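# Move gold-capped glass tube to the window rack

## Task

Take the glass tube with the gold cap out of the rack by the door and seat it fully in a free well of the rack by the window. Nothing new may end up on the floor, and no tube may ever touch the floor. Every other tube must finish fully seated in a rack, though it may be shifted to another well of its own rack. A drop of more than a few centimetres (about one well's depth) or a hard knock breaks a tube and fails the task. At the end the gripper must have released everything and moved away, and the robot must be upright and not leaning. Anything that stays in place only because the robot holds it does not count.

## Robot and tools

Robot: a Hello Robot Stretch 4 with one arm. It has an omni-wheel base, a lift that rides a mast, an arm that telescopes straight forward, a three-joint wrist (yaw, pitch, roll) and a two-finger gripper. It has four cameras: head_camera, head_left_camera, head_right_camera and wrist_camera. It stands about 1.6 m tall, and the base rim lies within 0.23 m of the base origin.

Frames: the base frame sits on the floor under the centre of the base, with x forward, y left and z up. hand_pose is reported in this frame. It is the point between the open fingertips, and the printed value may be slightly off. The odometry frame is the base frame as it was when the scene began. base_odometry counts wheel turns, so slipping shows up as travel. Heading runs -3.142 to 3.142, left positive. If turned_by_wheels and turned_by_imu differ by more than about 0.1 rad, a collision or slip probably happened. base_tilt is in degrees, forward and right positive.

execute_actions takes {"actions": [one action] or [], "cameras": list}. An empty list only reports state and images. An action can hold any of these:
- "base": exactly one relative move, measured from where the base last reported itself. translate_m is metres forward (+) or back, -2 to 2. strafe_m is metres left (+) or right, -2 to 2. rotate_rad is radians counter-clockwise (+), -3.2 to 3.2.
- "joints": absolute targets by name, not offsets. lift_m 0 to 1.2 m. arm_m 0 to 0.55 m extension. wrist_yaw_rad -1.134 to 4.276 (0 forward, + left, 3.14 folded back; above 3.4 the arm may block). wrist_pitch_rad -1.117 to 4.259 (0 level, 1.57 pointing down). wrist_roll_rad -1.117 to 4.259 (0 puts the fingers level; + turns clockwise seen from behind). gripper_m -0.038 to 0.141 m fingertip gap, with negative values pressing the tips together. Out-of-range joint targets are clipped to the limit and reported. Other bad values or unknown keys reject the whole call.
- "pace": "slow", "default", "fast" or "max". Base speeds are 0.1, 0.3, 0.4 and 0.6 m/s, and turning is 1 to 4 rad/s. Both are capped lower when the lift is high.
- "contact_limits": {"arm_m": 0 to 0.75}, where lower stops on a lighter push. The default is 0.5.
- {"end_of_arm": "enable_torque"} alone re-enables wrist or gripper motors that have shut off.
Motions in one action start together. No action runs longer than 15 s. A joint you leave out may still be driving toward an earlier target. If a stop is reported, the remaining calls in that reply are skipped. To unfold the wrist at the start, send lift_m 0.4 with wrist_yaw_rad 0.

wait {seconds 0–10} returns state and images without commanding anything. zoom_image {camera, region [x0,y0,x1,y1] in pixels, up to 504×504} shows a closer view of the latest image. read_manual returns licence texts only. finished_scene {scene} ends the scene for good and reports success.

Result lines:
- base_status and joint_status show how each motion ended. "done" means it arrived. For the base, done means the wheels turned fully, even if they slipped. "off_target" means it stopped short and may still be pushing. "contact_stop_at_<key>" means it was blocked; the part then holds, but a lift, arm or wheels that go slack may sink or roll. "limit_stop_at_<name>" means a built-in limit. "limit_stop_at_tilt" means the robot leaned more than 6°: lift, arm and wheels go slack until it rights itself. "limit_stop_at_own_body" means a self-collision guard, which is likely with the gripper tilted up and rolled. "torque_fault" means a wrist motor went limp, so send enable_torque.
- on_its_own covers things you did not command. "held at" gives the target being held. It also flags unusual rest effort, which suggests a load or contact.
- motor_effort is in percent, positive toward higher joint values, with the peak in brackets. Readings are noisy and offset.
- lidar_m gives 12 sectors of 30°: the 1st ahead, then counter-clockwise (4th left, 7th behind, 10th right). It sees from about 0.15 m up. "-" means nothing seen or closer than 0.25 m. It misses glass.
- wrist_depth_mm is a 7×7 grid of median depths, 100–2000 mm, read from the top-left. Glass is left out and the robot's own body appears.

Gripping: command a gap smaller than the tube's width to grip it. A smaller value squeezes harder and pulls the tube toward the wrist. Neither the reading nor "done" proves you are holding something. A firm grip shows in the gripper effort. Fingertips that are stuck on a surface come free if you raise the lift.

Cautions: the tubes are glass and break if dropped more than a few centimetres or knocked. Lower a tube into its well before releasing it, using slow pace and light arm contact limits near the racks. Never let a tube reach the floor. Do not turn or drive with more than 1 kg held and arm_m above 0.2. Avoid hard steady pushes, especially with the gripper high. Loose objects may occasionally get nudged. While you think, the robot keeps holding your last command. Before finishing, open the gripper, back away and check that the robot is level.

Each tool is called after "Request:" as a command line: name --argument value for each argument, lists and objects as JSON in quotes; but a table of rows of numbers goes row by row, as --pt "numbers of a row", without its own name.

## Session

Request:
execute_actions --actions '[{"joints":{"lift_m":0.4,"wrist_yaw_rad":0}}]'

Scene clock: 2.37 s.
base_odometry: x=+0.000 y=+0.000 heading=+0.000 (m, m, rad; odometry frame)
turned_by_wheels: +0.000 (rad since the last result)
turned_by_imu: +0.000 (rad since the last result)
base_tilt: forward=-0.8 right=+1.3 (deg)
lidar_m: 1.30 1.30 2.37 1.54 1.57 1.99 1.90 2.57 1.20 1.11 1.15 1.42
base_status: not commanded
joint_positions: lift_m=+0.400 arm_m=-0.003 wrist_yaw_rad=+0.000 wrist_pitch_rad=-0.012 wrist_roll_rad=-0.003 gripper_m=+0.057
joint_status: all done
motor_effort: lift_m=+24(23) arm_m=-1(1) wrist_yaw_rad=-1(5) wrist_pitch_rad=-7(6) wrist_roll_rad=-2(1) gripper_m=-4(4) wheel_0=+1(1) wheel_1=+1(1) wheel_2=+0(0) (%)
hand_pose: x=+0.4568 y=-0.0873 z=+0.5813 quat_wxyz=(+1.000, -0.002, -0.006, +0.000) (m; base frame)
wrist_depth_mm: 1708 1808 1808 1921 1921 - 1863 / 1756 1756 1808 1863 1808 1983 1921 / 1756 1756 1808 1808 1921 1983 1863 / 1661 1708 1863 1863 1863 1921 1863 / 1708 1808 1808 1921 1921 1983 1808 / 1756 1756 221 1863 211 1921 1863 / 1576 1576 1366 1430 1336 1366 1430
pictures: head_camera, head_left_camera, head_right_camera, wrist_camera
Images, in order (width x height): head_camera 420x560, head_left_camera 420x672, head_right_camera 420x672, wrist_camera 616x392.

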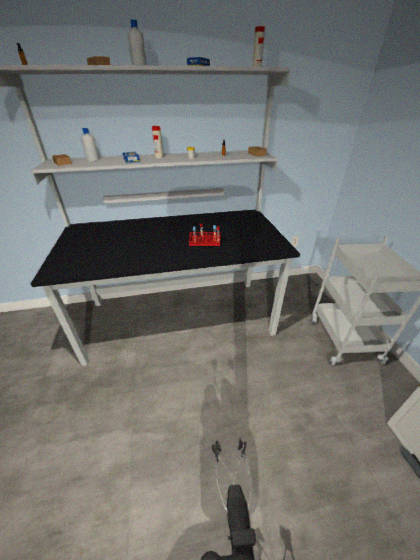

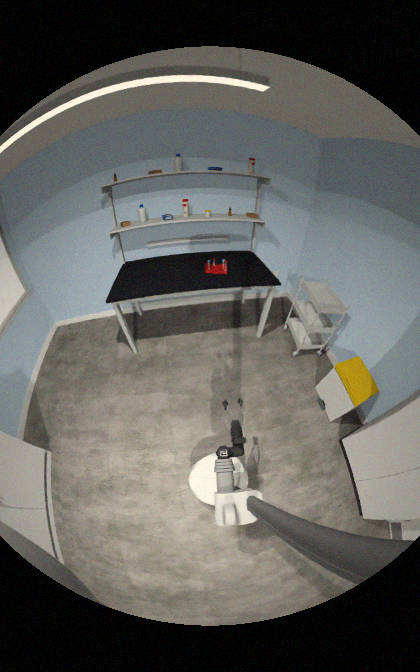

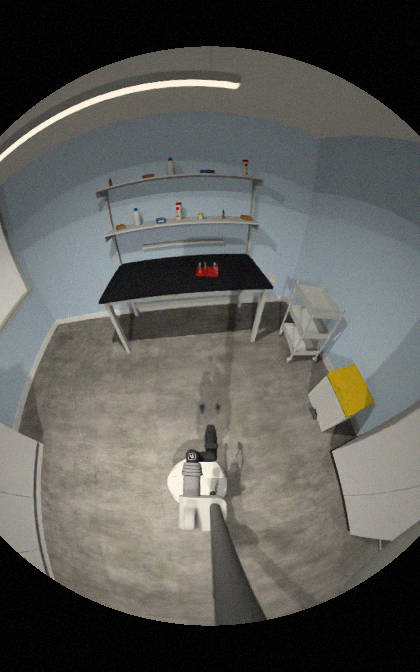

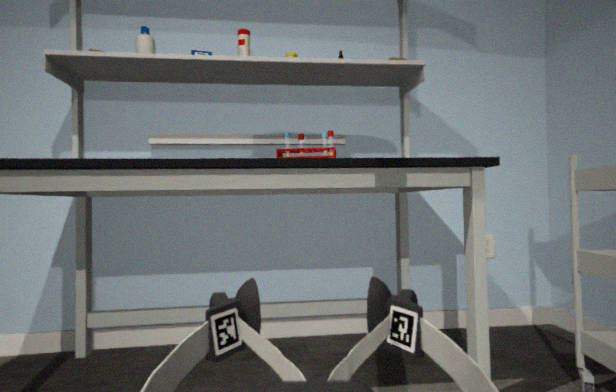

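Request:
execute_actions --actions '[{"base":{"rotate_rad":-2.89},"joints":{"lift_m":0.85,"wrist_pitch_rad":0.2}}]' --cameras '["head_camera","wrist_camera"]'

Scene clock: 9.77 s.
base_odometry: x=+0.000 y=+0.000 heading=-2.890 (m, m, rad; odometry frame)
turned_by_wheels: -2.890 (rad since the last result)
turned_by_imu: -2.875 (rad since the last result)
base_tilt: forward=-0.7 right=+1.3 (deg)
lidar_m: 1.86 1.43 1.12 1.10 1.21 1.35 1.32 1.40 2.20 1.52 1.65 1.89
base_status: done
joint_positions: lift_m=+0.850 arm_m=-0.003 wrist_yaw_rad=+0.000 wrist_pitch_rad=+0.202 wrist_roll_rad=-0.003 gripper_m=+0.057
joint_status: all done
motor_effort: lift_m=+24(25) arm_m=-1(1) wrist_yaw_rad=+2(2) wrist_pitch_rad=-5(4) wrist_roll_rad=+0(1) gripper_m=-3(3) wheel_0=+3(8) wheel_1=+2(7) wheel_2=+0(9) (%)
hand_pose: x=+0.4509 y=-0.0875 z=+0.9700 quat_wxyz=(+0.995, -0.001, +0.101, +0.000) (m; base frame)
wrist_depth_mm: - - - - - - - / - - - - - - - / - - - - - - - / - - - - - - - / - - - - - - - / - - 220 - 211 - - / 1756 1756 1537 1618 1576 1618 1708
pictures: head_camera, wrist_camera
Images, in order (width x height): head_camera 420x560, wrist_camera 616x392.

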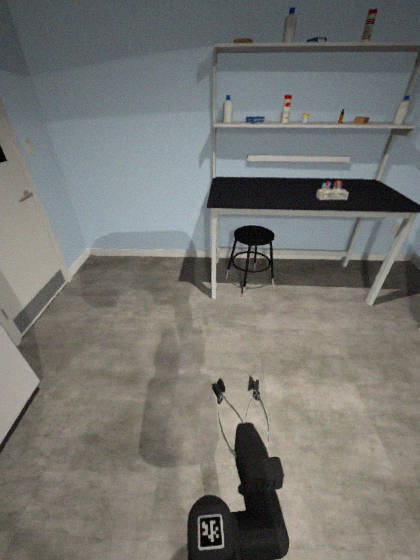

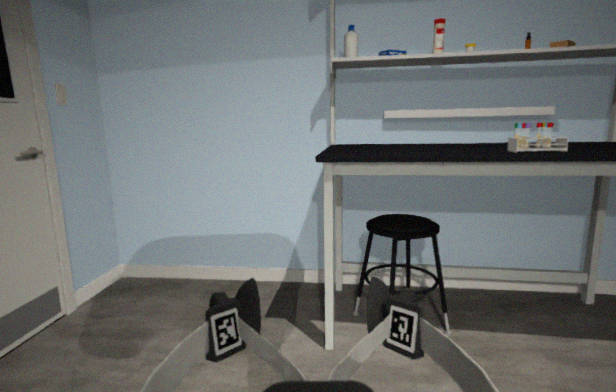

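Request:
execute_actions --actions '[{"base":{"rotate_rad":-0.05}}]' --cameras '[]'

Request:
execute_actions --actions '[{"base":{"strafe_m":-0.95},"pace":"fast"}]' --cameras '[]'

Request:
execute_actions --actions '[{"base":{"translate_m":1.25},"joints":{"wrist_pitch_rad":0.4},"pace":"fast"}]' --cameras '["head_camera","wrist_camera"]'

Scene clock: 15.37 s.
base_odometry: x=+0.000 y=+0.000 heading=-2.939 (m, m, rad; odometry frame)
turned_by_wheels: -0.049 (rad since the last result)
turned_by_imu: -0.049 (rad since the last result)
base_tilt: forward=-0.5 right=+1.2 (deg)
lidar_m: 1.85 2.08 1.14 1.11 1.19 1.34 1.32 1.38 2.22 1.52 1.62 1.91
base_status: done
joint_positions: lift_m=+0.850 arm_m=-0.003 wrist_yaw_rad=+0.000 wrist_pitch_rad=+0.202 wrist_roll_rad=-0.003 gripper_m=+0.057
joint_status: not commanded
motor_effort: lift_m=+24(24) arm_m=-1(1) wrist_yaw_rad=+0(0) wrist_pitch_rad=-6(5) wrist_roll_rad=+0(1) gripper_m=-1(3) wheel_0=+5(5) wheel_1=+4(4) wheel_2=+2(6) (%)
hand_pose: x=+0.4509 y=-0.0874 z=+0.9700 quat_wxyz=(+0.995, -0.001, +0.101, +0.000) (m; base frame)
wrist_depth_mm: - - - - - - - / - - - - - - - / - - - - - - - / - - - - - - - / - - - - - - - / - - 220 - 211 - - / 1756 1756 1576 1661 1576 1661 1708
pictures: none
No camera images: the call's "cameras" was empty. Leave "cameras" out to get every camera's image.

Scene clock: 19.07 s.
base_odometry: x=-0.191 y=+0.931 heading=-2.939 (m, m, rad; odometry frame)
turned_by_wheels: +0.000 (rad since the last result)
turned_by_imu: -0.001 (rad since the last result)
base_tilt: forward=-0.7 right=+1.2 (deg)
lidar_m: 1.77 1.92 2.11 2.05 1.88 1.42 1.40 1.64 0.60 0.59 0.63 0.87
base_status: done
joint_positions: lift_m=+0.850 arm_m=-0.003 wrist_yaw_rad=+0.000 wrist_pitch_rad=+0.202 wrist_roll_rad=-0.003 gripper_m=+0.057
joint_status: not commanded
motor_effort: lift_m=+23(24) arm_m=-1(1) wrist_yaw_rad=-1(0) wrist_pitch_rad=-4(6) wrist_roll_rad=+2(2) gripper_m=-4(3) wheel_0=+0(13) wheel_1=+2(14) wheel_2=+1(1) (%)
hand_pose: x=+0.4509 y=-0.0874 z=+0.9701 quat_wxyz=(+0.995, -0.001, +0.101, +0.000) (m; base frame)
wrist_depth_mm: - - - - - - 1921 / - - - - - - 1983 / - - - - - - 1983 / - - - - - - 946 / - - - - - - 917 / - - 221 - 211 - 917 / 1808 1756 1618 1708 1576 1281 917
pictures: none
No camera images: the call's "cameras" was empty. Leave "cameras" out to get every camera's image.

Scene clock: 23.67 s.
base_odometry: x=-1.416 y=+0.678 heading=-2.938 (m, m, rad; odometry frame)
turned_by_wheels: +0.001 (rad since the last result)
turned_by_imu: +0.004 (rad since the last result)
base_tilt: forward=-0.7 right=+1.3 (deg)
lidar_m: 0.53 0.56 0.86 2.05 2.13 2.76 3.32 0.90 0.68 0.64 0.68 0.56
base_status: done
joint_positions: lift_m=+0.850 arm_m=-0.003 wrist_yaw_rad=+0.000 wrist_pitch_rad=+0.402 wrist_roll_rad=-0.003 gripper_m=+0.057
joint_status: all done
motor_effort: lift_m=+23(23) arm_m=-1(1) wrist_yaw_rad=+0(1) wrist_pitch_rad=-5(5) wrist_roll_rad=+2(0) gripper_m=-4(3) wheel_0=+3(8) wheel_1=+2(5) wheel_2=+3(10) (%)
hand_pose: x=+0.4339 y=-0.0874 z=+0.9151 quat_wxyz=(+0.980, -0.001, +0.199, +0.000) (m; base frame)
wrist_depth_mm: 1078 1042 1025 1025 1008 1008 976 / 1118 1008 991 1060 1042 1025 1025 / 574 512 492 500 549 539 530 / 373 368 366 364 359 355 353 / 418 407 399 389 379 368 362 / 778 1308 221 1366 211 1308 1308 / 1078 1336 1255 1255 1255 1229 1336
pictures: head_camera, wrist_camera
Images, in order (width x height): head_camera 420x560, wrist_camera 616x392.

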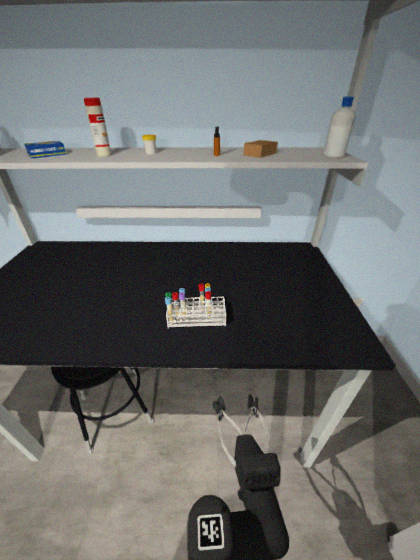

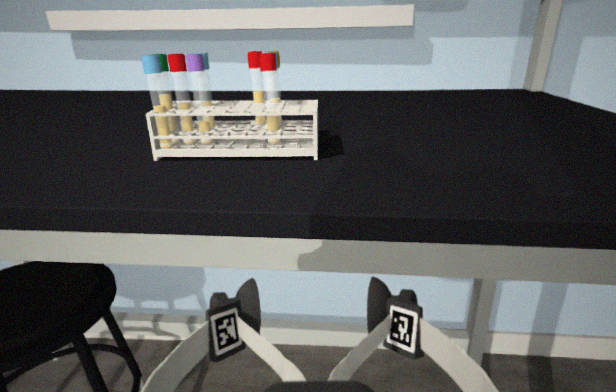

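Request:
execute_actions --actions '[{"joints":{"lift_m":1.2,"wrist_pitch_rad":1.57,"gripper_m":0.03}}]' --cameras '[]'

Request:
execute_actions --actions '[{"base":{"translate_m":0.2},"joints":{"arm_m":0.3}}]' --cameras '["wrist_camera"]'

Scene clock: 32.10 s.
base_odometry: x=-1.416 y=+0.678 heading=-2.938 (m, m, rad; odometry frame)
turned_by_wheels: +0.000 (rad since the last result)
turned_by_imu: +0.001 (rad since the last result)
base_tilt: forward=-0.7 right=+1.3 (deg)
lidar_m: 0.55 0.60 0.88 2.04 2.12 2.74 3.33 0.90 0.68 0.64 0.70 0.55
base_status: not commanded
joint_positions: lift_m=+1.200 arm_m=-0.003 wrist_yaw_rad=+0.000 wrist_pitch_rad=+1.570 wrist_roll_rad=-0.003 gripper_m=+0.030
joint_status: all done
motor_effort: lift_m=+24(25) arm_m=-1(1) wrist_yaw_rad=+0(0) wrist_pitch_rad=+2(5) wrist_roll_rad=+0(1) gripper_m=-4(3) wheel_0=+3(3) wheel_1=+2(2) wheel_2=+3(3) (%)
hand_pose: x=+0.1686 y=-0.0874 z=+1.0894 quat_wxyz=(+0.707, -0.001, +0.707, +0.001) (m; base frame)
wrist_depth_mm: 1308 1308 1336 1336 1308 1336 1308 / 1308 1308 1308 1308 1308 1336 1308 / 1308 1308 1308 1308 1308 1308 1308 / 1308 1308 1308 1308 1308 1308 1025 / 1308 1308 1118 1118 1308 1308 931 / 1308 1308 1098 946 1308 1281 917 / 1308 1308 1308 634 1281 1281 891
pictures: none
No camera images: the call's "cameras" was empty. Leave "cameras" out to get every camera's image.

Scene clock: 34.17 s.
base_odometry: x=-1.611 y=+0.637 heading=-2.938 (m, m, rad; odometry frame)
turned_by_wheels: +0.000 (rad since the last result)
turned_by_imu: +0.001 (rad since the last result)
base_tilt: forward=-0.6 right=+1.2 (deg)
lidar_m: 0.34 0.38 0.56 2.07 2.11 2.97 3.56 0.93 0.67 0.65 0.46 0.35
base_status: done
joint_positions: lift_m=+1.200 arm_m=+0.299 wrist_yaw_rad=+0.000 wrist_pitch_rad=+1.570 wrist_roll_rad=-0.003 gripper_m=+0.030
joint_status: all done
motor_effort: lift_m=+24(24) arm_m=+6(7) wrist_yaw_rad=-1(0) wrist_pitch_rad=+1(1) wrist_roll_rad=+2(2) gripper_m=-4(5) wheel_0=+3(8) wheel_1=+1(5) wheel_2=+0(9) (%)
hand_pose: x=+0.4702 y=-0.0874 z=+1.0894 quat_wxyz=(+0.707, -0.001, +0.707, +0.001) (m; base frame)
wrist_depth_mm: 397 397 394 397 394 394 394 / 397 394 397 397 394 397 394 / 397 343 366 397 394 394 394 / 397 364 366 387 397 394 394 / 394 397 392 394 394 392 394 / 394 394 394 394 394 394 392 / 1281 394 394 394 394 394 394
pictures: wrist_camera
Images, in order (width x height): wrist_camera 616x392.

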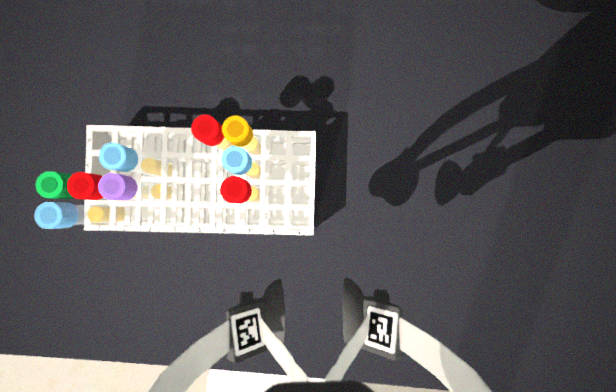

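Request:
execute_actions --actions '[{"base":{"strafe_m":0.084},"joints":{"wrist_roll_rad":1.6,"arm_m":0.41}}]' --cameras '["wrist_camera"]'

Scene clock: 56.00 s.
base_odometry: x=-1.594 y=+0.555 heading=-2.938 (m, m, rad; odometry frame)
turned_by_wheels: +0.000 (rad since the last result)
turned_by_imu: +0.001 (rad since the last result)
base_tilt: forward=-0.7 right=+1.2 (deg)
lidar_m: 0.34 0.37 0.56 1.99 2.02 2.95 3.55 1.03 0.76 0.74 0.45 0.35
base_status: done
joint_positions: lift_m=+1.200 arm_m=+0.409 wrist_yaw_rad=+0.000 wrist_pitch_rad=+1.570 wrist_roll_rad=+1.600 gripper_m=+0.030
joint_status: all done
motor_effort: lift_m=+24(24) arm_m=+6(6) wrist_yaw_rad=+1(0) wrist_pitch_rad=+1(0) wrist_roll_rad=+1(5) gripper_m=-5(4) wheel_0=+0(11) wheel_1=+2(9) wheel_2=+0(0) (%)
hand_pose: x=+0.5801 y=-0.0874 z=+1.0894 quat_wxyz=(+0.493, +0.507, +0.493, -0.507) (m; base frame)
wrist_depth_mm: 397 397 399 402 402 404 1336 / 394 397 397 397 399 402 1336 / 392 397 394 397 397 397 1336 / 389 394 394 387 389 397 1308 / 389 392 394 340 384 397 1098 / 389 392 392 336 338 397 1308 / 387 387 389 274 276 394 1308
pictures: wrist_camera
Images, in order (width x height): wrist_camera 616x392.

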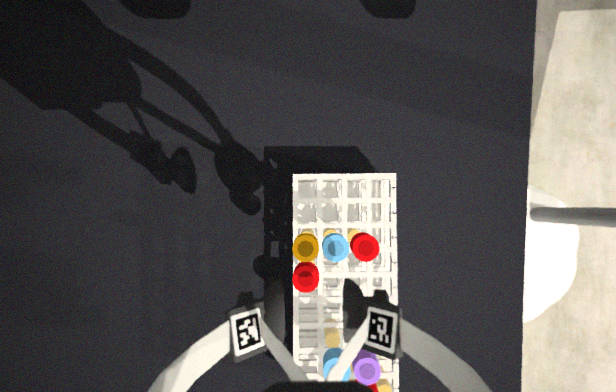

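Request:
execute_actions --actions '[{"base":{"strafe_m":0.002},"joints":{"arm_m":0.414},"pace":"slow"}]' --cameras '[]'

Request:
execute_actions --actions '[{"joints":{"lift_m":1.13},"pace":"slow"}]' --cameras '["wrist_camera"]'

Scene clock: 61.63 s.
base_odometry: x=-1.594 y=+0.553 heading=-2.937 (m, m, rad; odometry frame)
turned_by_wheels: +0.000 (rad since the last result)
turned_by_imu: +0.001 (rad since the last result)
base_tilt: forward=-0.6 right=+1.2 (deg)
lidar_m: 0.35 0.38 0.57 1.98 2.03 2.96 3.50 1.02 0.76 0.74 0.46 0.36
base_status: done
joint_positions: lift_m=+1.200 arm_m=+0.413 wrist_yaw_rad=+0.000 wrist_pitch_rad=+1.570 wrist_roll_rad=+1.600 gripper_m=+0.030
joint_status: all done
motor_effort: lift_m=+24(24) arm_m=+6(5) wrist_yaw_rad=+0(0) wrist_pitch_rad=+1(1) wrist_roll_rad=+1(0) gripper_m=-3(4) wheel_0=+0(5) wheel_1=+1(5) wheel_2=+0(0) (%)
hand_pose: x=+0.5841 y=-0.0874 z=+1.0894 quat_wxyz=(+0.493, +0.507, +0.493, -0.507) (m; base frame)
wrist_depth_mm: 397 397 397 399 399 402 1336 / 394 397 397 399 399 402 1336 / 394 394 397 397 399 399 1366 / 389 392 392 387 389 399 1336 / 389 392 392 366 389 397 1118 / 389 392 392 336 338 397 1308 / 389 387 389 274 274 394 1308
pictures: none
No camera images: the call's "cameras" was empty. Leave "cameras" out to get every camera's image.

Scene clock: 63.10 s.
base_odometry: x=-1.594 y=+0.553 heading=-2.937 (m, m, rad; odometry frame)
turned_by_wheels: +0.000 (rad since the last result)
turned_by_imu: +0.000 (rad since the last result)
base_tilt: forward=-0.6 right=+1.3 (deg)
lidar_m: 0.33 0.38 0.58 2.00 2.02 2.95 3.53 1.02 0.77 0.74 0.47 0.36
base_status: not commanded
joint_positions: lift_m=+1.130 arm_m=+0.413 wrist_yaw_rad=+0.000 wrist_pitch_rad=+1.570 wrist_roll_rad=+1.600 gripper_m=+0.030
joint_status: all done
motor_effort: lift_m=+14(21) arm_m=+6(6) wrist_yaw_rad=+1(1) wrist_pitch_rad=+0(0) wrist_roll_rad=-1(3) gripper_m=-3(3) wheel_0=+0(0) wheel_1=+1(1) wheel_2=+0(0) (%)
hand_pose: x=+0.5841 y=-0.0874 z=+1.0201 quat_wxyz=(+0.493, +0.507, +0.493, -0.507) (m; base frame)
wrist_depth_mm: 327 327 329 330 332 332 334 / 325 327 329 329 329 330 332 / 322 327 327 329 327 329 332 / 324 324 325 319 298 329 329 / 322 324 324 268 270 327 329 / 320 322 322 211 267 325 329 / 319 320 322 263 267 324 327
pictures: wrist_camera
Images, in order (width x height): wrist_camera 616x392.

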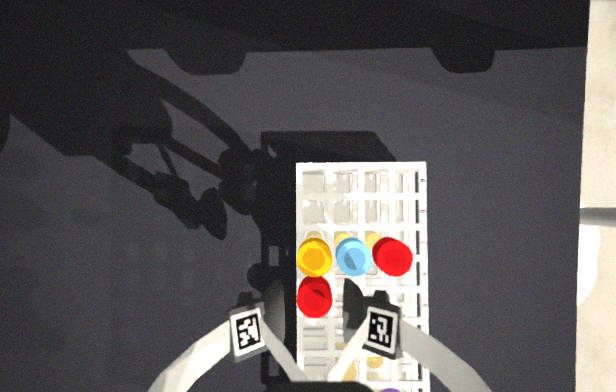

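Request:
execute_actions --actions '[{"base":{"strafe_m":0.002},"pace":"slow"}]' --cameras '[]'

Request:
execute_actions --actions '[{"joints":{"gripper_m":0.0}}]' --cameras '["wrist_camera"]'

Request:
execute_actions --actions '[{"joints":{"lift_m":1.2},"pace":"slow"}]' --cameras '["wrist_camera"]'

Scene clock: 70.47 s.
base_odometry: x=-1.594 y=+0.551 heading=-2.937 (m, m, rad; odometry frame)
turned_by_wheels: +0.000 (rad since the last result)
turned_by_imu: +0.000 (rad since the last result)
base_tilt: forward=-0.7 right=+1.2 (deg)
lidar_m: 0.35 0.39 0.57 1.96 2.02 2.94 3.53 1.04 0.78 0.73 0.46 0.35
base_status: done
joint_positions: lift_m=+1.130 arm_m=+0.413 wrist_yaw_rad=+0.000 wrist_pitch_rad=+1.570 wrist_roll_rad=+1.600 gripper_m=+0.030
joint_status: not commanded
motor_effort: lift_m=+14(14) arm_m=+6(6) wrist_yaw_rad=+0(1) wrist_pitch_rad=+0(1) wrist_roll_rad=+2(1) gripper_m=-4(4) wheel_0=+0(4) wheel_1=+1(7) wheel_2=+0(0) (%)
hand_pose: x=+0.5841 y=-0.0874 z=+1.0201 quat_wxyz=(+0.493, +0.507, +0.493, -0.507) (m; base frame)
wrist_depth_mm: 325 327 329 330 330 332 334 / 325 327 327 327 329 330 332 / 325 325 327 327 329 329 330 / 324 325 325 319 297 329 330 / 322 322 324 306 270 327 329 / 320 322 324 212 268 327 327 / 320 320 322 262 267 325 325
pictures: none
No camera images: the call's "cameras" was empty. Leave "cameras" out to get every camera's image.

Scene clock: 71.53 s.
base_odometry: x=-1.594 y=+0.551 heading=-2.937 (m, m, rad; odometry frame)
turned_by_wheels: +0.000 (rad since the last result)
turned_by_imu: +0.000 (rad since the last result)
base_tilt: forward=-0.7 right=+1.2 (deg)
lidar_m: 0.35 0.39 0.56 1.98 2.03 2.96 3.52 1.02 0.76 0.75 0.47 0.36
base_status: not commanded
joint_positions: lift_m=+1.130 arm_m=+0.413 wrist_yaw_rad=+0.000 wrist_pitch_rad=+1.570 wrist_roll_rad=+1.600 gripper_m=+0.000
joint_status: all done
motor_effort: lift_m=+14(14) arm_m=+6(6) wrist_yaw_rad=-1(1) wrist_pitch_rad=+0(0) wrist_roll_rad=+1(1) gripper_m=-11(12) wheel_0=+0(0) wheel_1=+0(1) wheel_2=+0(0) (%)
hand_pose: x=+0.5841 y=-0.0874 z=+1.0201 quat_wxyz=(+0.493, +0.507, +0.493, -0.507) (m; base frame)
wrist_depth_mm: 327 327 329 330 330 332 332 / 324 325 329 329 329 330 330 / 324 325 327 327 327 330 330 / 324 324 325 320 298 329 330 / 324 324 324 306 270 327 329 / 320 322 322 201 268 325 327 / 319 322 179 267 223 325 327
pictures: wrist_camera
Images, in order (width x height): wrist_camera 616x392.

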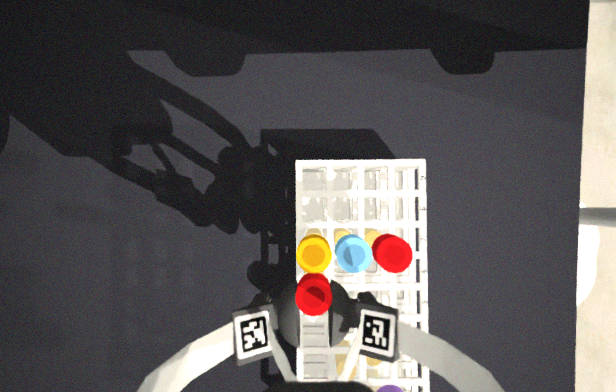

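Scene clock: 73.00 s.
base_odometry: x=-1.594 y=+0.551 heading=-2.937 (m, m, rad; odometry frame)
turned_by_wheels: +0.000 (rad since the last result)
turned_by_imu: +0.000 (rad since the last result)
base_tilt: forward=-0.7 right=+1.4 (deg)
lidar_m: 0.34 0.40 0.56 1.98 2.03 2.93 3.53 1.03 0.77 0.75 0.46 0.36
base_status: not commanded
joint_positions: lift_m=+1.200 arm_m=+0.413 wrist_yaw_rad=+0.000 wrist_pitch_rad=+1.570 wrist_roll_rad=+1.600 gripper_m=+0.000
joint_status: all done
motor_effort: lift_m=+24(23) arm_m=+6(6) wrist_yaw_rad=+1(2) wrist_pitch_rad=+0(0) wrist_roll_rad=+1(5) gripper_m=-13(11) wheel_0=+0(0) wheel_1=+0(0) wheel_2=+0(0) (%)
hand_pose: x=+0.5841 y=-0.0874 z=+1.0893 quat_wxyz=(+0.493, +0.507, +0.493, -0.507) (m; base frame)
wrist_depth_mm: 397 397 399 399 402 402 1336 / 394 394 397 397 402 402 1336 / 392 394 399 397 397 402 1308 / 392 392 394 389 387 399 1336 / 389 392 392 364 387 399 1098 / 389 389 389 202 342 397 1308 / 387 389 182 274 274 394 1281
pictures: wrist_camera
Images, in order (width x height): wrist_camera 616x392.

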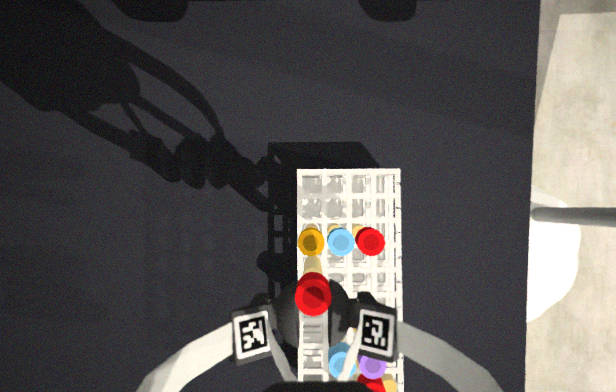

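Request:
execute_actions --actions '[{"base":{"strafe_m":0.023},"pace":"slow"}]' --cameras '[]'

Request:
execute_actions --actions '[{"joints":{"arm_m":0.349},"pace":"slow"}]' --cameras '["wrist_camera"]'

Request:
zoom_image --camera "wrist_camera" --region '[200, 130, 400, 330]'

Scene clock: 80.43 s.
base_odometry: x=-1.589 y=+0.529 heading=-2.938 (m, m, rad; odometry frame)
turned_by_wheels: +0.000 (rad since the last result)
turned_by_imu: +0.000 (rad since the last result)
base_tilt: forward=-0.6 right=+1.2 (deg)
lidar_m: 0.35 0.39 0.57 1.96 1.99 2.94 3.54 1.05 0.78 0.76 0.47 0.36
base_status: done
joint_positions: lift_m=+1.200 arm_m=+0.413 wrist_yaw_rad=+0.000 wrist_pitch_rad=+1.570 wrist_roll_rad=+1.600 gripper_m=+0.000
joint_status: not commanded
motor_effort: lift_m=+24(24) arm_m=+6(6) wrist_yaw_rad=+1(0) wrist_pitch_rad=+0(0) wrist_roll_rad=+0(1) gripper_m=-12(11) wheel_0=-5(7) wheel_1=+3(4) wheel_2=+0(1) (%)
hand_pose: x=+0.5841 y=-0.0874 z=+1.0893 quat_wxyz=(+0.493, +0.507, +0.493, -0.507) (m; base frame)
wrist_depth_mm: 394 397 399 399 402 402 1336 / 394 397 397 399 399 402 1336 / 394 394 394 397 399 399 1336 / 394 394 394 366 387 399 1308 / 389 392 392 387 387 397 1098 / 387 392 392 201 338 397 1336 / 387 389 181 336 274 394 1308
pictures: none
No camera images: the call's "cameras" was empty. Leave "cameras" out to get every camera's image.

Scene clock: 82.33 s.
base_odometry: x=-1.589 y=+0.529 heading=-2.938 (m, m, rad; odometry frame)
turned_by_wheels: +0.000 (rad since the last result)
turned_by_imu: +0.000 (rad since the last result)
base_tilt: forward=-0.6 right=+1.3 (deg)
lidar_m: 0.35 0.38 0.57 1.97 2.00 2.94 3.54 1.05 0.80 0.77 0.48 0.36
base_status: not commanded
joint_positions: lift_m=+1.200 arm_m=+0.350 wrist_yaw_rad=+0.000 wrist_pitch_rad=+1.570 wrist_roll_rad=+1.600 gripper_m=+0.000
joint_status: all done
motor_effort: lift_m=+24(24) arm_m=-6(6) wrist_yaw_rad=-1(0) wrist_pitch_rad=+0(0) wrist_roll_rad=+1(1) gripper_m=-10(13) wheel_0=-5(5) wheel_1=+3(3) wheel_2=+0(0) (%)
hand_pose: x=+0.5212 y=-0.0874 z=+1.0893 quat_wxyz=(+0.493, +0.507, +0.493, -0.507) (m; base frame)
wrist_depth_mm: 397 399 399 399 402 1336 1336 / 392 394 394 399 399 1308 1336 / 392 394 394 397 399 1336 1308 / 392 394 392 364 397 1098 1308 / 392 394 394 387 397 1098 1308 / 389 392 392 202 397 1098 1308 / 387 387 182 273 394 1281 1336
pictures: wrist_camera
Images, in order (width x height): wrist_camera 616x392.

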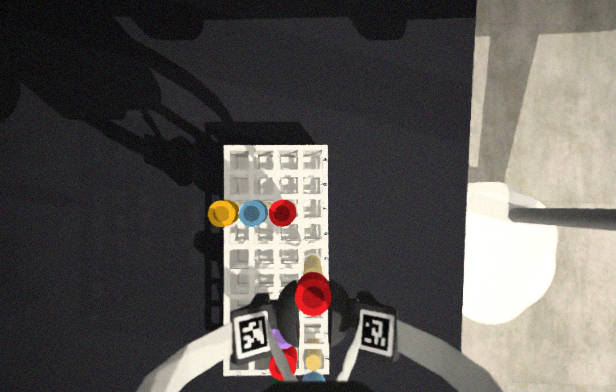

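Region (200, 130, 400, 330) of wrist_camera's 616x392 image, scaled by 2.520.

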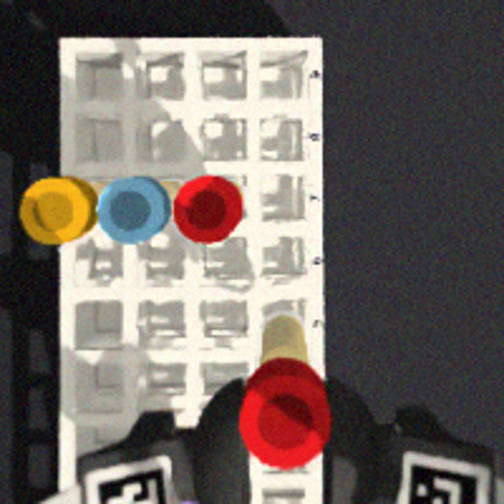

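Request:
execute_actions --actions '[{"joints":{"lift_m":1.165},"pace":"slow"}]' --cameras '["wrist_camera"]'

Request:
execute_actions --actions '[{"joints":{"lift_m":1.133},"pace":"slow"}]' --cameras '["wrist_camera"]'

Scene clock: 88.27 s.
base_odometry: x=-1.589 y=+0.529 heading=-2.938 (m, m, rad; odometry frame)
turned_by_wheels: +0.000 (rad since the last result)
turned_by_imu: +0.000 (rad since the last result)
base_tilt: forward=-0.6 right=+1.2 (deg)
lidar_m: 0.35 0.39 0.57 1.96 1.98 2.94 3.53 1.05 0.80 0.76 0.47 0.36
base_status: not commanded
joint_positions: lift_m=+1.165 arm_m=+0.350 wrist_yaw_rad=+0.000 wrist_pitch_rad=+1.570 wrist_roll_rad=+1.600 gripper_m=+0.000
joint_status: all done
motor_effort: lift_m=+14(22) arm_m=-6(6) wrist_yaw_rad=-1(1) wrist_pitch_rad=-1(0) wrist_roll_rad=+1(1) gripper_m=-12(11) wheel_0=-5(5) wheel_1=+3(3) wheel_2=+0(0) (%)
hand_pose: x=+0.5212 y=-0.0874 z=+1.0551 quat_wxyz=(+0.493, +0.507, +0.493, -0.507) (m; base frame)
wrist_depth_mm: 362 364 364 366 368 368 1308 / 362 364 362 364 366 366 1281 / 359 362 362 362 364 366 1308 / 357 357 304 347 362 1060 1308 / 355 357 349 351 362 1060 1281 / 355 357 329 202 359 1060 1281 / 355 355 178 239 359 359 1281
pictures: wrist_camera
Images, in order (width x height): wrist_camera 616x392.

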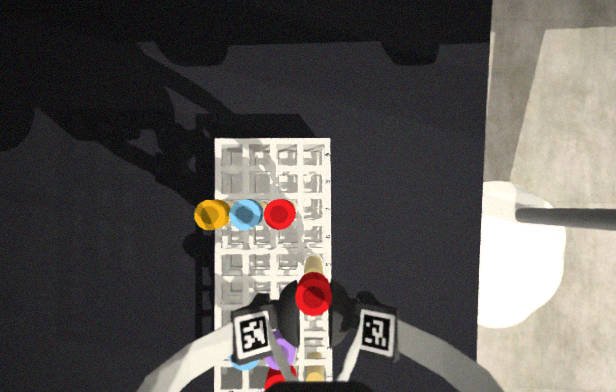

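Scene clock: 89.37 s.
base_odometry: x=-1.589 y=+0.529 heading=-2.938 (m, m, rad; odometry frame)
turned_by_wheels: +0.000 (rad since the last result)
turned_by_imu: +0.000 (rad since the last result)
base_tilt: forward=-0.7 right=+1.2 (deg)
lidar_m: 0.34 0.38 0.57 1.96 1.99 2.95 3.51 1.06 0.80 0.77 0.47 0.37
base_status: not commanded
joint_positions: lift_m=+1.133 arm_m=+0.350 wrist_yaw_rad=+0.000 wrist_pitch_rad=+1.570 wrist_roll_rad=+1.600 gripper_m=+0.000
joint_status: all done
motor_effort: lift_m=+15(16) arm_m=-6(6) wrist_yaw_rad=-1(0) wrist_pitch_rad=-1(1) wrist_roll_rad=+1(2) gripper_m=-12(12) wheel_0=-5(5) wheel_1=+3(3) wheel_2=+0(0) (%)
hand_pose: x=+0.5210 y=-0.0874 z=+1.0231 quat_wxyz=(+0.493, +0.507, +0.493, -0.507) (m; base frame)
wrist_depth_mm: 330 332 332 334 334 334 1255 / 329 329 330 332 334 334 1281 / 327 329 329 322 330 332 1255 / 325 327 272 320 332 332 1229 / 327 327 314 298 329 330 1042 / 324 324 270 201 329 329 1255 / 324 324 179 208 327 329 1255
pictures: wrist_camera
Images, in order (width x height): wrist_camera 616x392.

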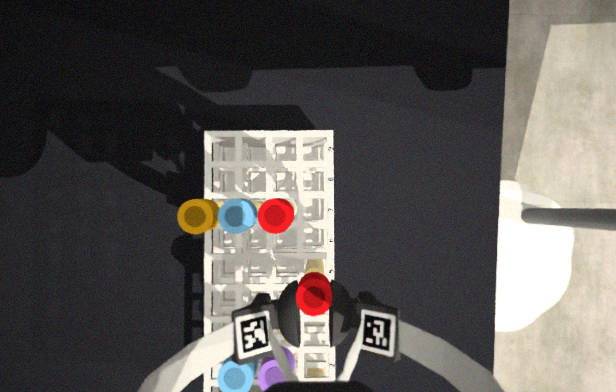

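Request:
execute_actions --actions '[{"joints":{"gripper_m":0.03}}]' --cameras '[]'

Request:
execute_actions --actions '[{"joints":{"lift_m":1.2}}]' --cameras '[]'

Request:
execute_actions --actions '[{"base":{"strafe_m":-0.05},"joints":{"arm_m":0.425,"wrist_roll_rad":3.17}}]' --cameras '["wrist_camera"]'

Scene clock: 96.80 s.
base_odometry: x=-1.589 y=+0.529 heading=-2.938 (m, m, rad; odometry frame)
turned_by_wheels: +0.000 (rad since the last result)
turned_by_imu: +0.000 (rad since the last result)
base_tilt: forward=-0.6 right=+1.3 (deg)
lidar_m: 0.35 0.38 0.58 1.97 2.00 2.94 3.52 1.07 0.80 0.77 0.46 0.35
base_status: not commanded
joint_positions: lift_m=+1.133 arm_m=+0.350 wrist_yaw_rad=+0.000 wrist_pitch_rad=+1.570 wrist_roll_rad=+1.600 gripper_m=+0.030
joint_status: all done
motor_effort: lift_m=+14(15) arm_m=-6(6) wrist_yaw_rad=+0(1) wrist_pitch_rad=+0(2) wrist_roll_rad=+2(0) gripper_m=-5(11) wheel_0=-5(5) wheel_1=+3(3) wheel_2=+0(0) (%)
hand_pose: x=+0.5210 y=-0.0874 z=+1.0231 quat_wxyz=(+0.493, +0.507, +0.493, -0.507) (m; base frame)
wrist_depth_mm: 330 330 332 334 334 334 1255 / 329 329 332 330 332 334 1255 / 325 327 329 324 332 334 1255 / 327 327 273 322 330 332 1281 / 325 327 300 298 330 330 1042 / 324 324 270 210 329 329 1255 / 322 325 207 208 327 329 1229
pictures: none
No camera images: the call's "cameras" was empty. Leave "cameras" out to get every camera's image.

Scene clock: 98.03 s.
base_odometry: x=-1.589 y=+0.529 heading=-2.938 (m, m, rad; odometry frame)
turned_by_wheels: +0.000 (rad since the last result)
turned_by_imu: +0.000 (rad since the last result)
base_tilt: forward=-0.8 right=+1.3 (deg)
lidar_m: 0.34 0.38 0.56 1.96 1.98 2.95 3.54 1.03 0.80 0.76 0.48 0.35
base_status: not commanded
joint_positions: lift_m=+1.200 arm_m=+0.350 wrist_yaw_rad=+0.000 wrist_pitch_rad=+1.570 wrist_roll_rad=+1.600 gripper_m=+0.030
joint_status: all done
motor_effort: lift_m=+24(24) arm_m=-6(6) wrist_yaw_rad=+0(0) wrist_pitch_rad=+0(1) wrist_roll_rad=+0(2) gripper_m=-4(5) wheel_0=-5(5) wheel_1=+3(3) wheel_2=+0(0) (%)
hand_pose: x=+0.5211 y=-0.0874 z=+1.0893 quat_wxyz=(+0.493, +0.507, +0.493, -0.507) (m; base frame)
wrist_depth_mm: 397 397 397 399 399 1336 1336 / 394 394 399 399 399 1366 1336 / 392 394 394 399 399 1336 1336 / 392 392 394 364 397 1098 1336 / 392 392 392 387 394 1098 1336 / 389 392 389 336 394 1098 1308 / 387 392 334 274 392 1308 1281
pictures: none
No camera images: the call's "cameras" was empty. Leave "cameras" out to get every camera's image.

Scene clock: 99.53 s.
base_odometry: x=-1.599 y=+0.578 heading=-2.938 (m, m, rad; odometry frame)
turned_by_wheels: +0.000 (rad since the last result)
turned_by_imu: +0.000 (rad since the last result)
base_tilt: forward=-0.8 right=+1.3 (deg)
lidar_m: 0.35 0.38 0.55 2.02 2.04 2.94 3.54 0.98 0.73 0.71 0.47 0.36
base_status: done
joint_positions: lift_m=+1.200 arm_m=+0.424 wrist_yaw_rad=+0.000 wrist_pitch_rad=+1.570 wrist_roll_rad=+3.170 gripper_m=+0.030
joint_status: all done
motor_effort: lift_m=+24(24) arm_m=+6(7) wrist_yaw_rad=-1(2) wrist_pitch_rad=+0(1) wrist_roll_rad=+2(3) gripper_m=-3(3) wheel_0=+1(10) wheel_1=-2(11) wheel_2=+0(0) (%)
hand_pose: x=+0.5951 y=-0.0874 z=+1.0893 quat_wxyz=(-0.010, +0.707, -0.010, -0.707) (m; base frame)
wrist_depth_mm: 404 407 1336 1118 1118 1336 1336 / 404 402 402 402 402 399 399 / 399 399 399 399 399 397 399 / 399 397 397 340 340 340 397 / 394 394 394 366 366 392 394 / 394 392 389 392 389 392 392 / 392 389 389 387 387 389 389
pictures: wrist_camera
Images, in order (width x height): wrist_camera 616x392.

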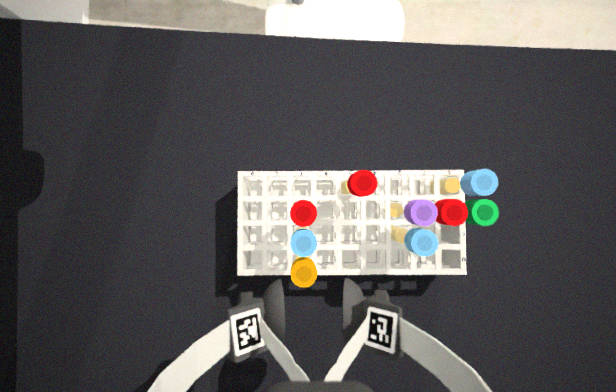

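Request:
execute_actions --actions '[{"base":{"strafe_m":-0.006},"pace":"slow"}]' --cameras '[]'

Request:
execute_actions --actions '[{"joints":{"lift_m":1.13},"pace":"slow"}]' --cameras '["wrist_camera"]'

Scene clock: 104.43 s.
base_odometry: x=-1.600 y=+0.584 heading=-2.938 (m, m, rad; odometry frame)
turned_by_wheels: +0.000 (rad since the last result)
turned_by_imu: +0.001 (rad since the last result)
base_tilt: forward=-0.8 right=+1.3 (deg)
lidar_m: 0.33 0.38 0.56 2.01 2.04 2.95 3.54 0.98 0.74 0.71 0.47 0.35
base_status: done
joint_positions: lift_m=+1.200 arm_m=+0.424 wrist_yaw_rad=+0.000 wrist_pitch_rad=+1.570 wrist_roll_rad=+3.170 gripper_m=+0.030
joint_status: not commanded
motor_effort: lift_m=+24(24) arm_m=+6(6) wrist_yaw_rad=-1(1) wrist_pitch_rad=+0(1) wrist_roll_rad=+3(1) gripper_m=-4(5) wheel_0=+5(7) wheel_1=-3(6) wheel_2=+0(0) (%)
hand_pose: x=+0.5951 y=-0.0874 z=+1.0893 quat_wxyz=(-0.010, +0.707, -0.010, -0.707) (m; base frame)
wrist_depth_mm: 404 404 1366 1098 1118 1366 1336 / 404 402 402 399 402 399 402 / 399 402 399 399 399 397 399 / 397 397 397 340 340 340 394 / 397 394 394 336 338 394 394 / 394 392 394 392 392 392 392 / 389 389 389 389 387 389 389
pictures: none
No camera images: the call's "cameras" was empty. Leave "cameras" out to get every camera's image.

Scene clock: 105.90 s.
base_odometry: x=-1.600 y=+0.584 heading=-2.938 (m, m, rad; odometry frame)
turned_by_wheels: +0.000 (rad since the last result)
turned_by_imu: +0.000 (rad since the last result)
base_tilt: forward=-0.6 right=+1.3 (deg)
lidar_m: 0.34 0.37 0.57 2.02 2.03 2.95 3.54 1.00 0.73 0.71 0.48 0.35
base_status: not commanded
joint_positions: lift_m=+1.130 arm_m=+0.424 wrist_yaw_rad=+0.000 wrist_pitch_rad=+1.570 wrist_roll_rad=+3.170 gripper_m=+0.030
joint_status: all done
motor_effort: lift_m=+14(23) arm_m=+6(6) wrist_yaw_rad=+0(1) wrist_pitch_rad=-1(1) wrist_roll_rad=+1(1) gripper_m=-4(3) wheel_0=+4(5) wheel_1=-3(3) wheel_2=+0(0) (%)
hand_pose: x=+0.5951 y=-0.0874 z=+1.0201 quat_wxyz=(-0.010, +0.707, -0.010, -0.707) (m; base frame)
wrist_depth_mm: 334 334 334 334 334 334 334 / 332 330 332 332 330 332 330 / 330 329 330 329 329 330 329 / 329 327 327 312 286 223 212 / 327 327 325 296 296 268 325 / 325 325 324 211 267 322 324 / 322 322 320 322 322 322 320
pictures: wrist_camera
Images, in order (width x height): wrist_camera 616x392.

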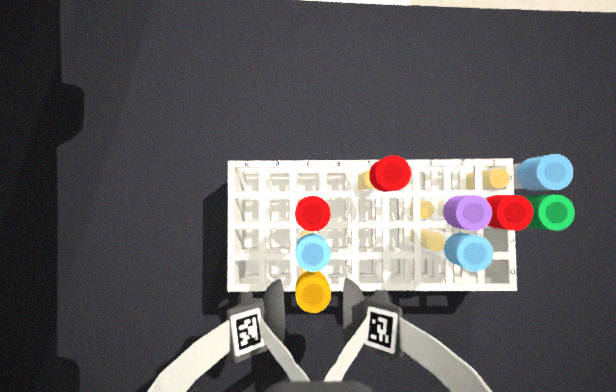

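Request:
execute_actions --actions '[{"joints":{"gripper_m":-0.002}}]' --cameras '[]'

Request:
execute_actions --actions '[{"joints":{"lift_m":1.2},"pace":"slow"}]' --cameras '["wrist_camera"]'

Request:
execute_actions --actions '[{"base":{"strafe_m":-0.09},"pace":"slow"}]' --cameras '["wrist_camera"]'

Scene clock: 112.80 s.
base_odometry: x=-1.600 y=+0.584 heading=-2.938 (m, m, rad; odometry frame)
turned_by_wheels: +0.000 (rad since the last result)
turned_by_imu: +0.000 (rad since the last result)
base_tilt: forward=-0.6 right=+1.4 (deg)
lidar_m: 0.33 0.38 0.58 2.02 2.05 2.94 3.54 0.98 0.73 0.71 0.47 0.37
base_status: not commanded
joint_positions: lift_m=+1.130 arm_m=+0.424 wrist_yaw_rad=+0.000 wrist_pitch_rad=+1.570 wrist_roll_rad=+3.170 gripper_m=-0.002
joint_status: all done
motor_effort: lift_m=+14(14) arm_m=+6(6) wrist_yaw_rad=+0(1) wrist_pitch_rad=+1(1) wrist_roll_rad=+3(0) gripper_m=-12(12) wheel_0=+4(5) wheel_1=-3(3) wheel_2=+0(0) (%)
hand_pose: x=+0.5951 y=-0.0874 z=+1.0201 quat_wxyz=(-0.010, +0.707, -0.010, -0.707) (m; base frame)
wrist_depth_mm: 332 334 334 334 334 334 334 / 332 332 330 332 332 330 330 / 330 330 330 329 330 329 329 / 329 327 327 314 287 224 213 / 325 325 325 297 296 270 325 / 322 325 324 202 267 324 324 / 324 324 183 320 320 320 322
pictures: none
No camera images: the call's "cameras" was empty. Leave "cameras" out to get every camera's image.

Scene clock: 114.27 s.
base_odometry: x=-1.600 y=+0.584 heading=-2.938 (m, m, rad; odometry frame)
turned_by_wheels: +0.000 (rad since the last result)
turned_by_imu: +0.000 (rad since the last result)
base_tilt: forward=-0.7 right=+1.2 (deg)
lidar_m: 0.35 0.39 0.57 2.01 2.05 2.93 3.53 0.97 0.75 0.72 0.48 0.35
base_status: not commanded
joint_positions: lift_m=+1.200 arm_m=+0.424 wrist_yaw_rad=+0.000 wrist_pitch_rad=+1.570 wrist_roll_rad=+3.170 gripper_m=-0.002
joint_status: all done
motor_effort: lift_m=+24(25) arm_m=+6(6) wrist_yaw_rad=-1(1) wrist_pitch_rad=+0(0) wrist_roll_rad=+3(2) gripper_m=-12(13) wheel_0=+5(5) wheel_1=-3(3) wheel_2=+0(0) (%)
hand_pose: x=+0.5951 y=-0.0874 z=+1.0893 quat_wxyz=(-0.010, +0.707, -0.010, -0.707) (m; base frame)
wrist_depth_mm: 404 404 1366 1118 1138 1336 1336 / 402 404 402 404 402 402 399 / 399 399 402 399 399 399 399 / 397 397 397 342 340 340 397 / 394 397 394 336 336 392 394 / 394 394 392 201 392 394 394 / 392 392 178 389 389 389 392
pictures: wrist_camera
Images, in order (width x height): wrist_camera 616x392.

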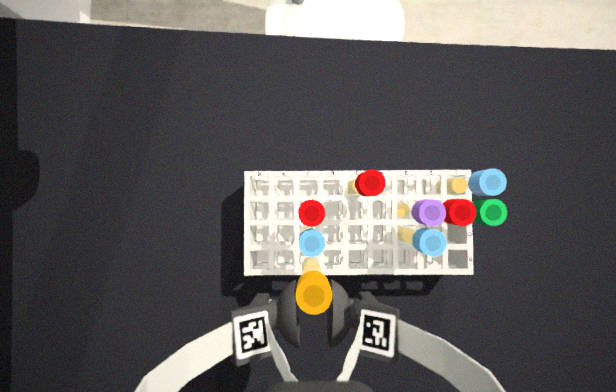

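Scene clock: 116.30 s.
base_odometry: x=-1.618 y=+0.672 heading=-2.937 (m, m, rad; odometry frame)
turned_by_wheels: +0.000 (rad since the last result)
turned_by_imu: +0.000 (rad since the last result)
base_tilt: forward=-0.7 right=+1.3 (deg)
lidar_m: 0.33 0.37 0.55 2.11 2.14 2.97 3.52 0.86 0.65 0.62 0.44 0.35
base_status: done
joint_positions: lift_m=+1.200 arm_m=+0.424 wrist_yaw_rad=+0.000 wrist_pitch_rad=+1.570 wrist_roll_rad=+3.170 gripper_m=-0.002
joint_status: not commanded
motor_effort: lift_m=+24(24) arm_m=+6(6) wrist_yaw_rad=+1(1) wrist_pitch_rad=+0(0) wrist_roll_rad=+2(2) gripper_m=-10(12) wheel_0=+4(8) wheel_1=-3(3) wheel_2=+0(1) (%)
hand_pose: x=+0.5951 y=-0.0874 z=+1.0893 quat_wxyz=(-0.010, +0.707, -0.010, -0.707) (m; base frame)
wrist_depth_mm: 404 404 404 1118 1118 1308 1336 / 402 402 404 399 402 402 399 / 402 399 399 402 399 399 399 / 397 397 397 397 340 340 315 / 394 394 394 392 366 364 366 / 392 394 392 201 392 392 392 / 389 392 179 389 389 389 389
pictures: wrist_camera
Images, in order (width x height): wrist_camera 616x392.

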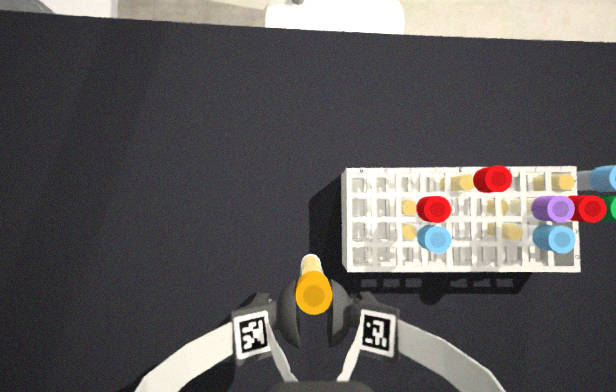

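Request:
execute_actions --actions '[{"base":{"translate_m":-0.5},"joints":{"arm_m":0.05}}]' --cameras '[]'

Request:
execute_actions --actions '[{"base":{"rotate_rad":3.107},"pace":"slow"}]' --cameras '[]'

Request:
execute_actions --actions '[{"base":{"strafe_m":-1.2}}]' --cameras '[]'

Request:
execute_actions --actions '[{"base":{"translate_m":1.7}}]' --cameras '["head_left_camera","head_right_camera"]'

Scene clock: 127.80 s.
base_odometry: x=-1.129 y=+0.773 heading=-2.938 (m, m, rad; odometry frame)
turned_by_wheels: +0.000 (rad since the last result)
turned_by_imu: -0.001 (rad since the last result)
base_tilt: forward=-0.7 right=+1.2 (deg)
lidar_m: 0.83 0.91 1.35 2.06 2.17 2.41 3.04 0.82 0.61 0.58 0.64 0.85
base_status: done
joint_positions: lift_m=+1.200 arm_m=+0.051 wrist_yaw_rad=+0.000 wrist_pitch_rad=+1.570 wrist_roll_rad=+3.170 gripper_m=-0.002
joint_status: all done
motor_effort: lift_m=+24(24) arm_m=-6(8) wrist_yaw_rad=+0(1) wrist_pitch_rad=+0(1) wrist_roll_rad=-3(1) gripper_m=-12(11) wheel_0=-2(9) wheel_1=-2(6) wheel_2=+0(11) (%)
hand_pose: x=+0.2221 y=-0.0874 z=+1.0894 quat_wxyz=(-0.010, +0.707, -0.010, -0.707) (m; base frame)
wrist_depth_mm: 820 1308 1308 1308 1336 1336 1336 / 831 1336 1336 1336 1336 1336 1336 / 831 1308 1336 1098 1118 1308 1308 / 831 1281 1308 1098 1308 1308 1308 / 842 1308 1308 1308 1308 1281 1308 / 854 1281 1308 200 1308 1281 1281 / 842 1281 178 1281 1281 1281 1281
pictures: none
No camera images: the call's "cameras" was empty. Leave "cameras" out to get every camera's image.

Scene clock: 132.20 s.
base_odometry: x=-1.129 y=+0.773 heading=+0.168 (m, m, rad; odometry frame)
turned_by_wheels: +3.106 (rad since the last result)
turned_by_imu: +3.091 (rad since the last result)
base_tilt: forward=-0.6 right=+1.2 (deg)
lidar_m: 2.33 0.86 0.63 0.59 0.65 0.88 0.86 0.89 1.31 2.03 2.13 2.39
base_status: done
joint_positions: lift_m=+1.200 arm_m=+0.051 wrist_yaw_rad=+0.000 wrist_pitch_rad=+1.570 wrist_roll_rad=+3.170 gripper_m=-0.002
joint_status: not commanded
motor_effort: lift_m=+23(24) arm_m=-6(6) wrist_yaw_rad=+0(0) wrist_pitch_rad=+0(1) wrist_roll_rad=+0(2) gripper_m=-13(13) wheel_0=-5(8) wheel_1=-5(7) wheel_2=-2(6) (%)
hand_pose: x=+0.2221 y=-0.0874 z=+1.0894 quat_wxyz=(-0.010, +0.707, -0.010, -0.707) (m; base frame)
wrist_depth_mm: 1336 1336 1336 1336 1336 1336 1078 / 1308 1336 1308 1336 1336 1336 1078 / 1308 1336 1336 1098 1118 1281 1078 / 1308 1308 1336 1098 1308 1336 1060 / 1308 1308 1308 1308 1281 1308 1060 / 1308 1308 1281 200 1281 1308 1078 / 1281 1281 179 1255 1255 1308 1098
pictures: none
No camera images: the call's "cameras" was empty. Leave "cameras" out to get every camera's image.

Scene clock: 137.53 s.
base_odometry: x=-0.928 y=-0.410 heading=+0.168 (m, m, rad; odometry frame)
turned_by_wheels: +0.000 (rad since the last result)
turned_by_imu: -0.004 (rad since the last result)
base_tilt: forward=-0.6 right=+1.3 (deg)
lidar_m: 2.26 2.37 1.89 1.82 1.26 0.95 0.94 1.74 1.30 0.84 0.87 1.41
base_status: done
joint_positions: lift_m=+1.200 arm_m=+0.051 wrist_yaw_rad=+0.000 wrist_pitch_rad=+1.570 wrist_roll_rad=+3.170 gripper_m=-0.002
joint_status: not commanded
motor_effort: lift_m=+23(23) arm_m=-6(6) wrist_yaw_rad=+1(0) wrist_pitch_rad=+1(0) wrist_roll_rad=+2(1) gripper_m=-10(13) wheel_0=+1(9) wheel_1=-2(8) wheel_2=-1(2) (%)
hand_pose: x=+0.2221 y=-0.0874 z=+1.0894 quat_wxyz=(-0.010, +0.707, -0.010, -0.707) (m; base frame)
wrist_depth_mm: 1336 1336 1336 1308 1336 1336 1336 / 1308 1336 1336 1308 1336 1308 1336 / 1336 1308 1308 1098 1118 1336 1336 / 1160 1308 1308 1098 1308 1308 1308 / 1160 1308 1308 1308 1308 1281 1308 / 1160 1308 1308 201 1336 1281 1281 / 1138 1281 179 1281 1281 1281 1281
pictures: none
No camera images: the call's "cameras" was empty. Leave "cameras" out to get every camera's image.

Scene clock: 144.67 s.
base_odometry: x=+0.748 y=-0.125 heading=+0.169 (m, m, rad; odometry frame)
turned_by_wheels: +0.000 (rad since the last result)
turned_by_imu: +0.005 (rad since the last result)
base_tilt: forward=-0.8 right=+1.3 (deg)
lidar_m: 0.58 0.61 0.85 1.85 1.87 2.63 3.13 1.23 0.94 0.88 0.77 0.59
base_status: done
joint_positions: lift_m=+1.200 arm_m=+0.051 wrist_yaw_rad=+0.000 wrist_pitch_rad=+1.570 wrist_roll_rad=+3.170 gripper_m=-0.002
joint_status: not commanded
motor_effort: lift_m=+23(23) arm_m=-6(6) wrist_yaw_rad=+0(1) wrist_pitch_rad=+0(1) wrist_roll_rad=-2(0) gripper_m=-12(12) wheel_0=+1(7) wheel_1=+3(8) wheel_2=+2(9) (%)
hand_pose: x=+0.2221 y=-0.0874 z=+1.0894 quat_wxyz=(-0.010, +0.707, -0.010, -0.707) (m; base frame)
wrist_depth_mm: 1281 1336 1336 1308 1336 1336 1336 / 1255 1336 1308 1308 1308 1308 1336 / 1336 1308 1308 1098 1118 1308 1308 / 1308 1308 1308 1118 1308 1336 1308 / 1308 1308 1281 1308 1308 1308 1308 / 1308 1308 1281 201 1281 1308 1308 / 1308 1308 179 1281 1281 1281 1308
pictures: head_left_camera, head_right_camera
Images, in order (width x height): head_left_camera 420x672, head_right_camera 420x672.

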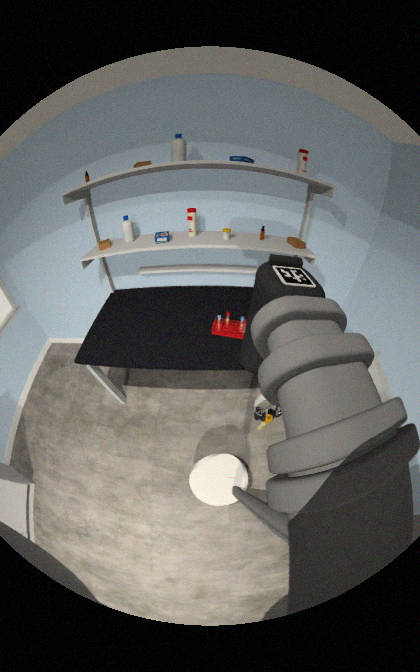

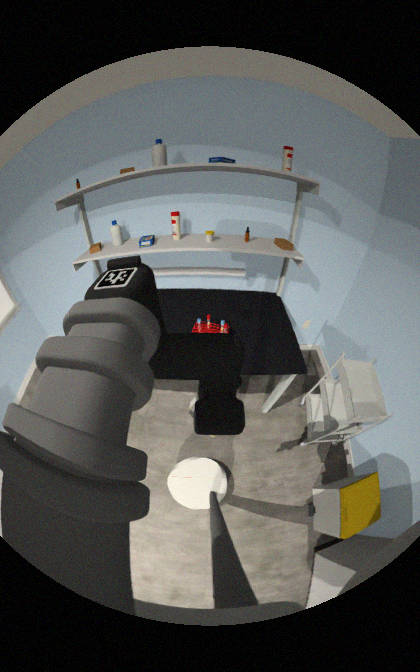

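Request:
execute_actions --actions '[{"base":{"translate_m":0.22},"joints":{"arm_m":0.27,"wrist_roll_rad":0.0},"pace":"slow"}]' --cameras '["wrist_camera"]'

Scene clock: 155.63 s.
base_odometry: x=+0.965 y=-0.088 heading=+0.169 (m, m, rad; odometry frame)
turned_by_wheels: +0.000 (rad since the last result)
turned_by_imu: +0.002 (rad since the last result)
base_tilt: forward=-0.6 right=+1.3 (deg)
lidar_m: 0.34 0.37 0.54 2.36 1.91 2.61 3.78 1.35 1.00 0.84 0.48 0.36
base_status: done
joint_positions: lift_m=+1.200 arm_m=+0.269 wrist_yaw_rad=+0.000 wrist_pitch_rad=+1.570 wrist_roll_rad=+0.000 gripper_m=-0.002
joint_status: all done
motor_effort: lift_m=+23(23) arm_m=+6(5) wrist_yaw_rad=+0(0) wrist_pitch_rad=+0(0) wrist_roll_rad=-2(2) gripper_m=-13(12) wheel_0=+4(6) wheel_1=+3(5) wheel_2=-1(7) (%)
hand_pose: x=+0.4401 y=-0.0874 z=+1.0894 quat_wxyz=(+0.707, +0.000, +0.707, +0.000) (m; base frame)
wrist_depth_mm: 549 549 544 554 554 549 544 / 549 549 549 535 544 549 549 / 549 549 549 535 549 544 544 / 549 544 549 544 549 544 544 / 549 544 549 549 544 544 544 / 1281 1308 544 201 549 544 549 / 1281 1308 179 1098 1308 1281 1308
pictures: wrist_camera
Images, in order (width x height): wrist_camera 616x392.

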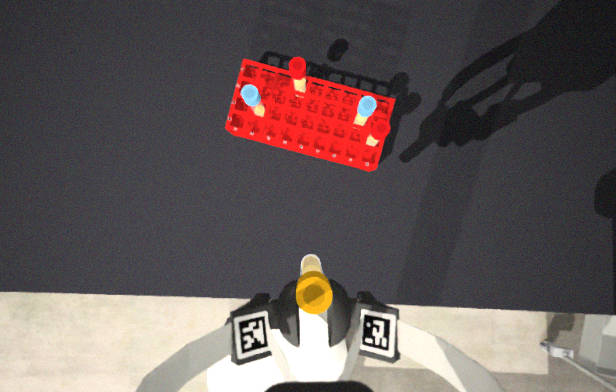

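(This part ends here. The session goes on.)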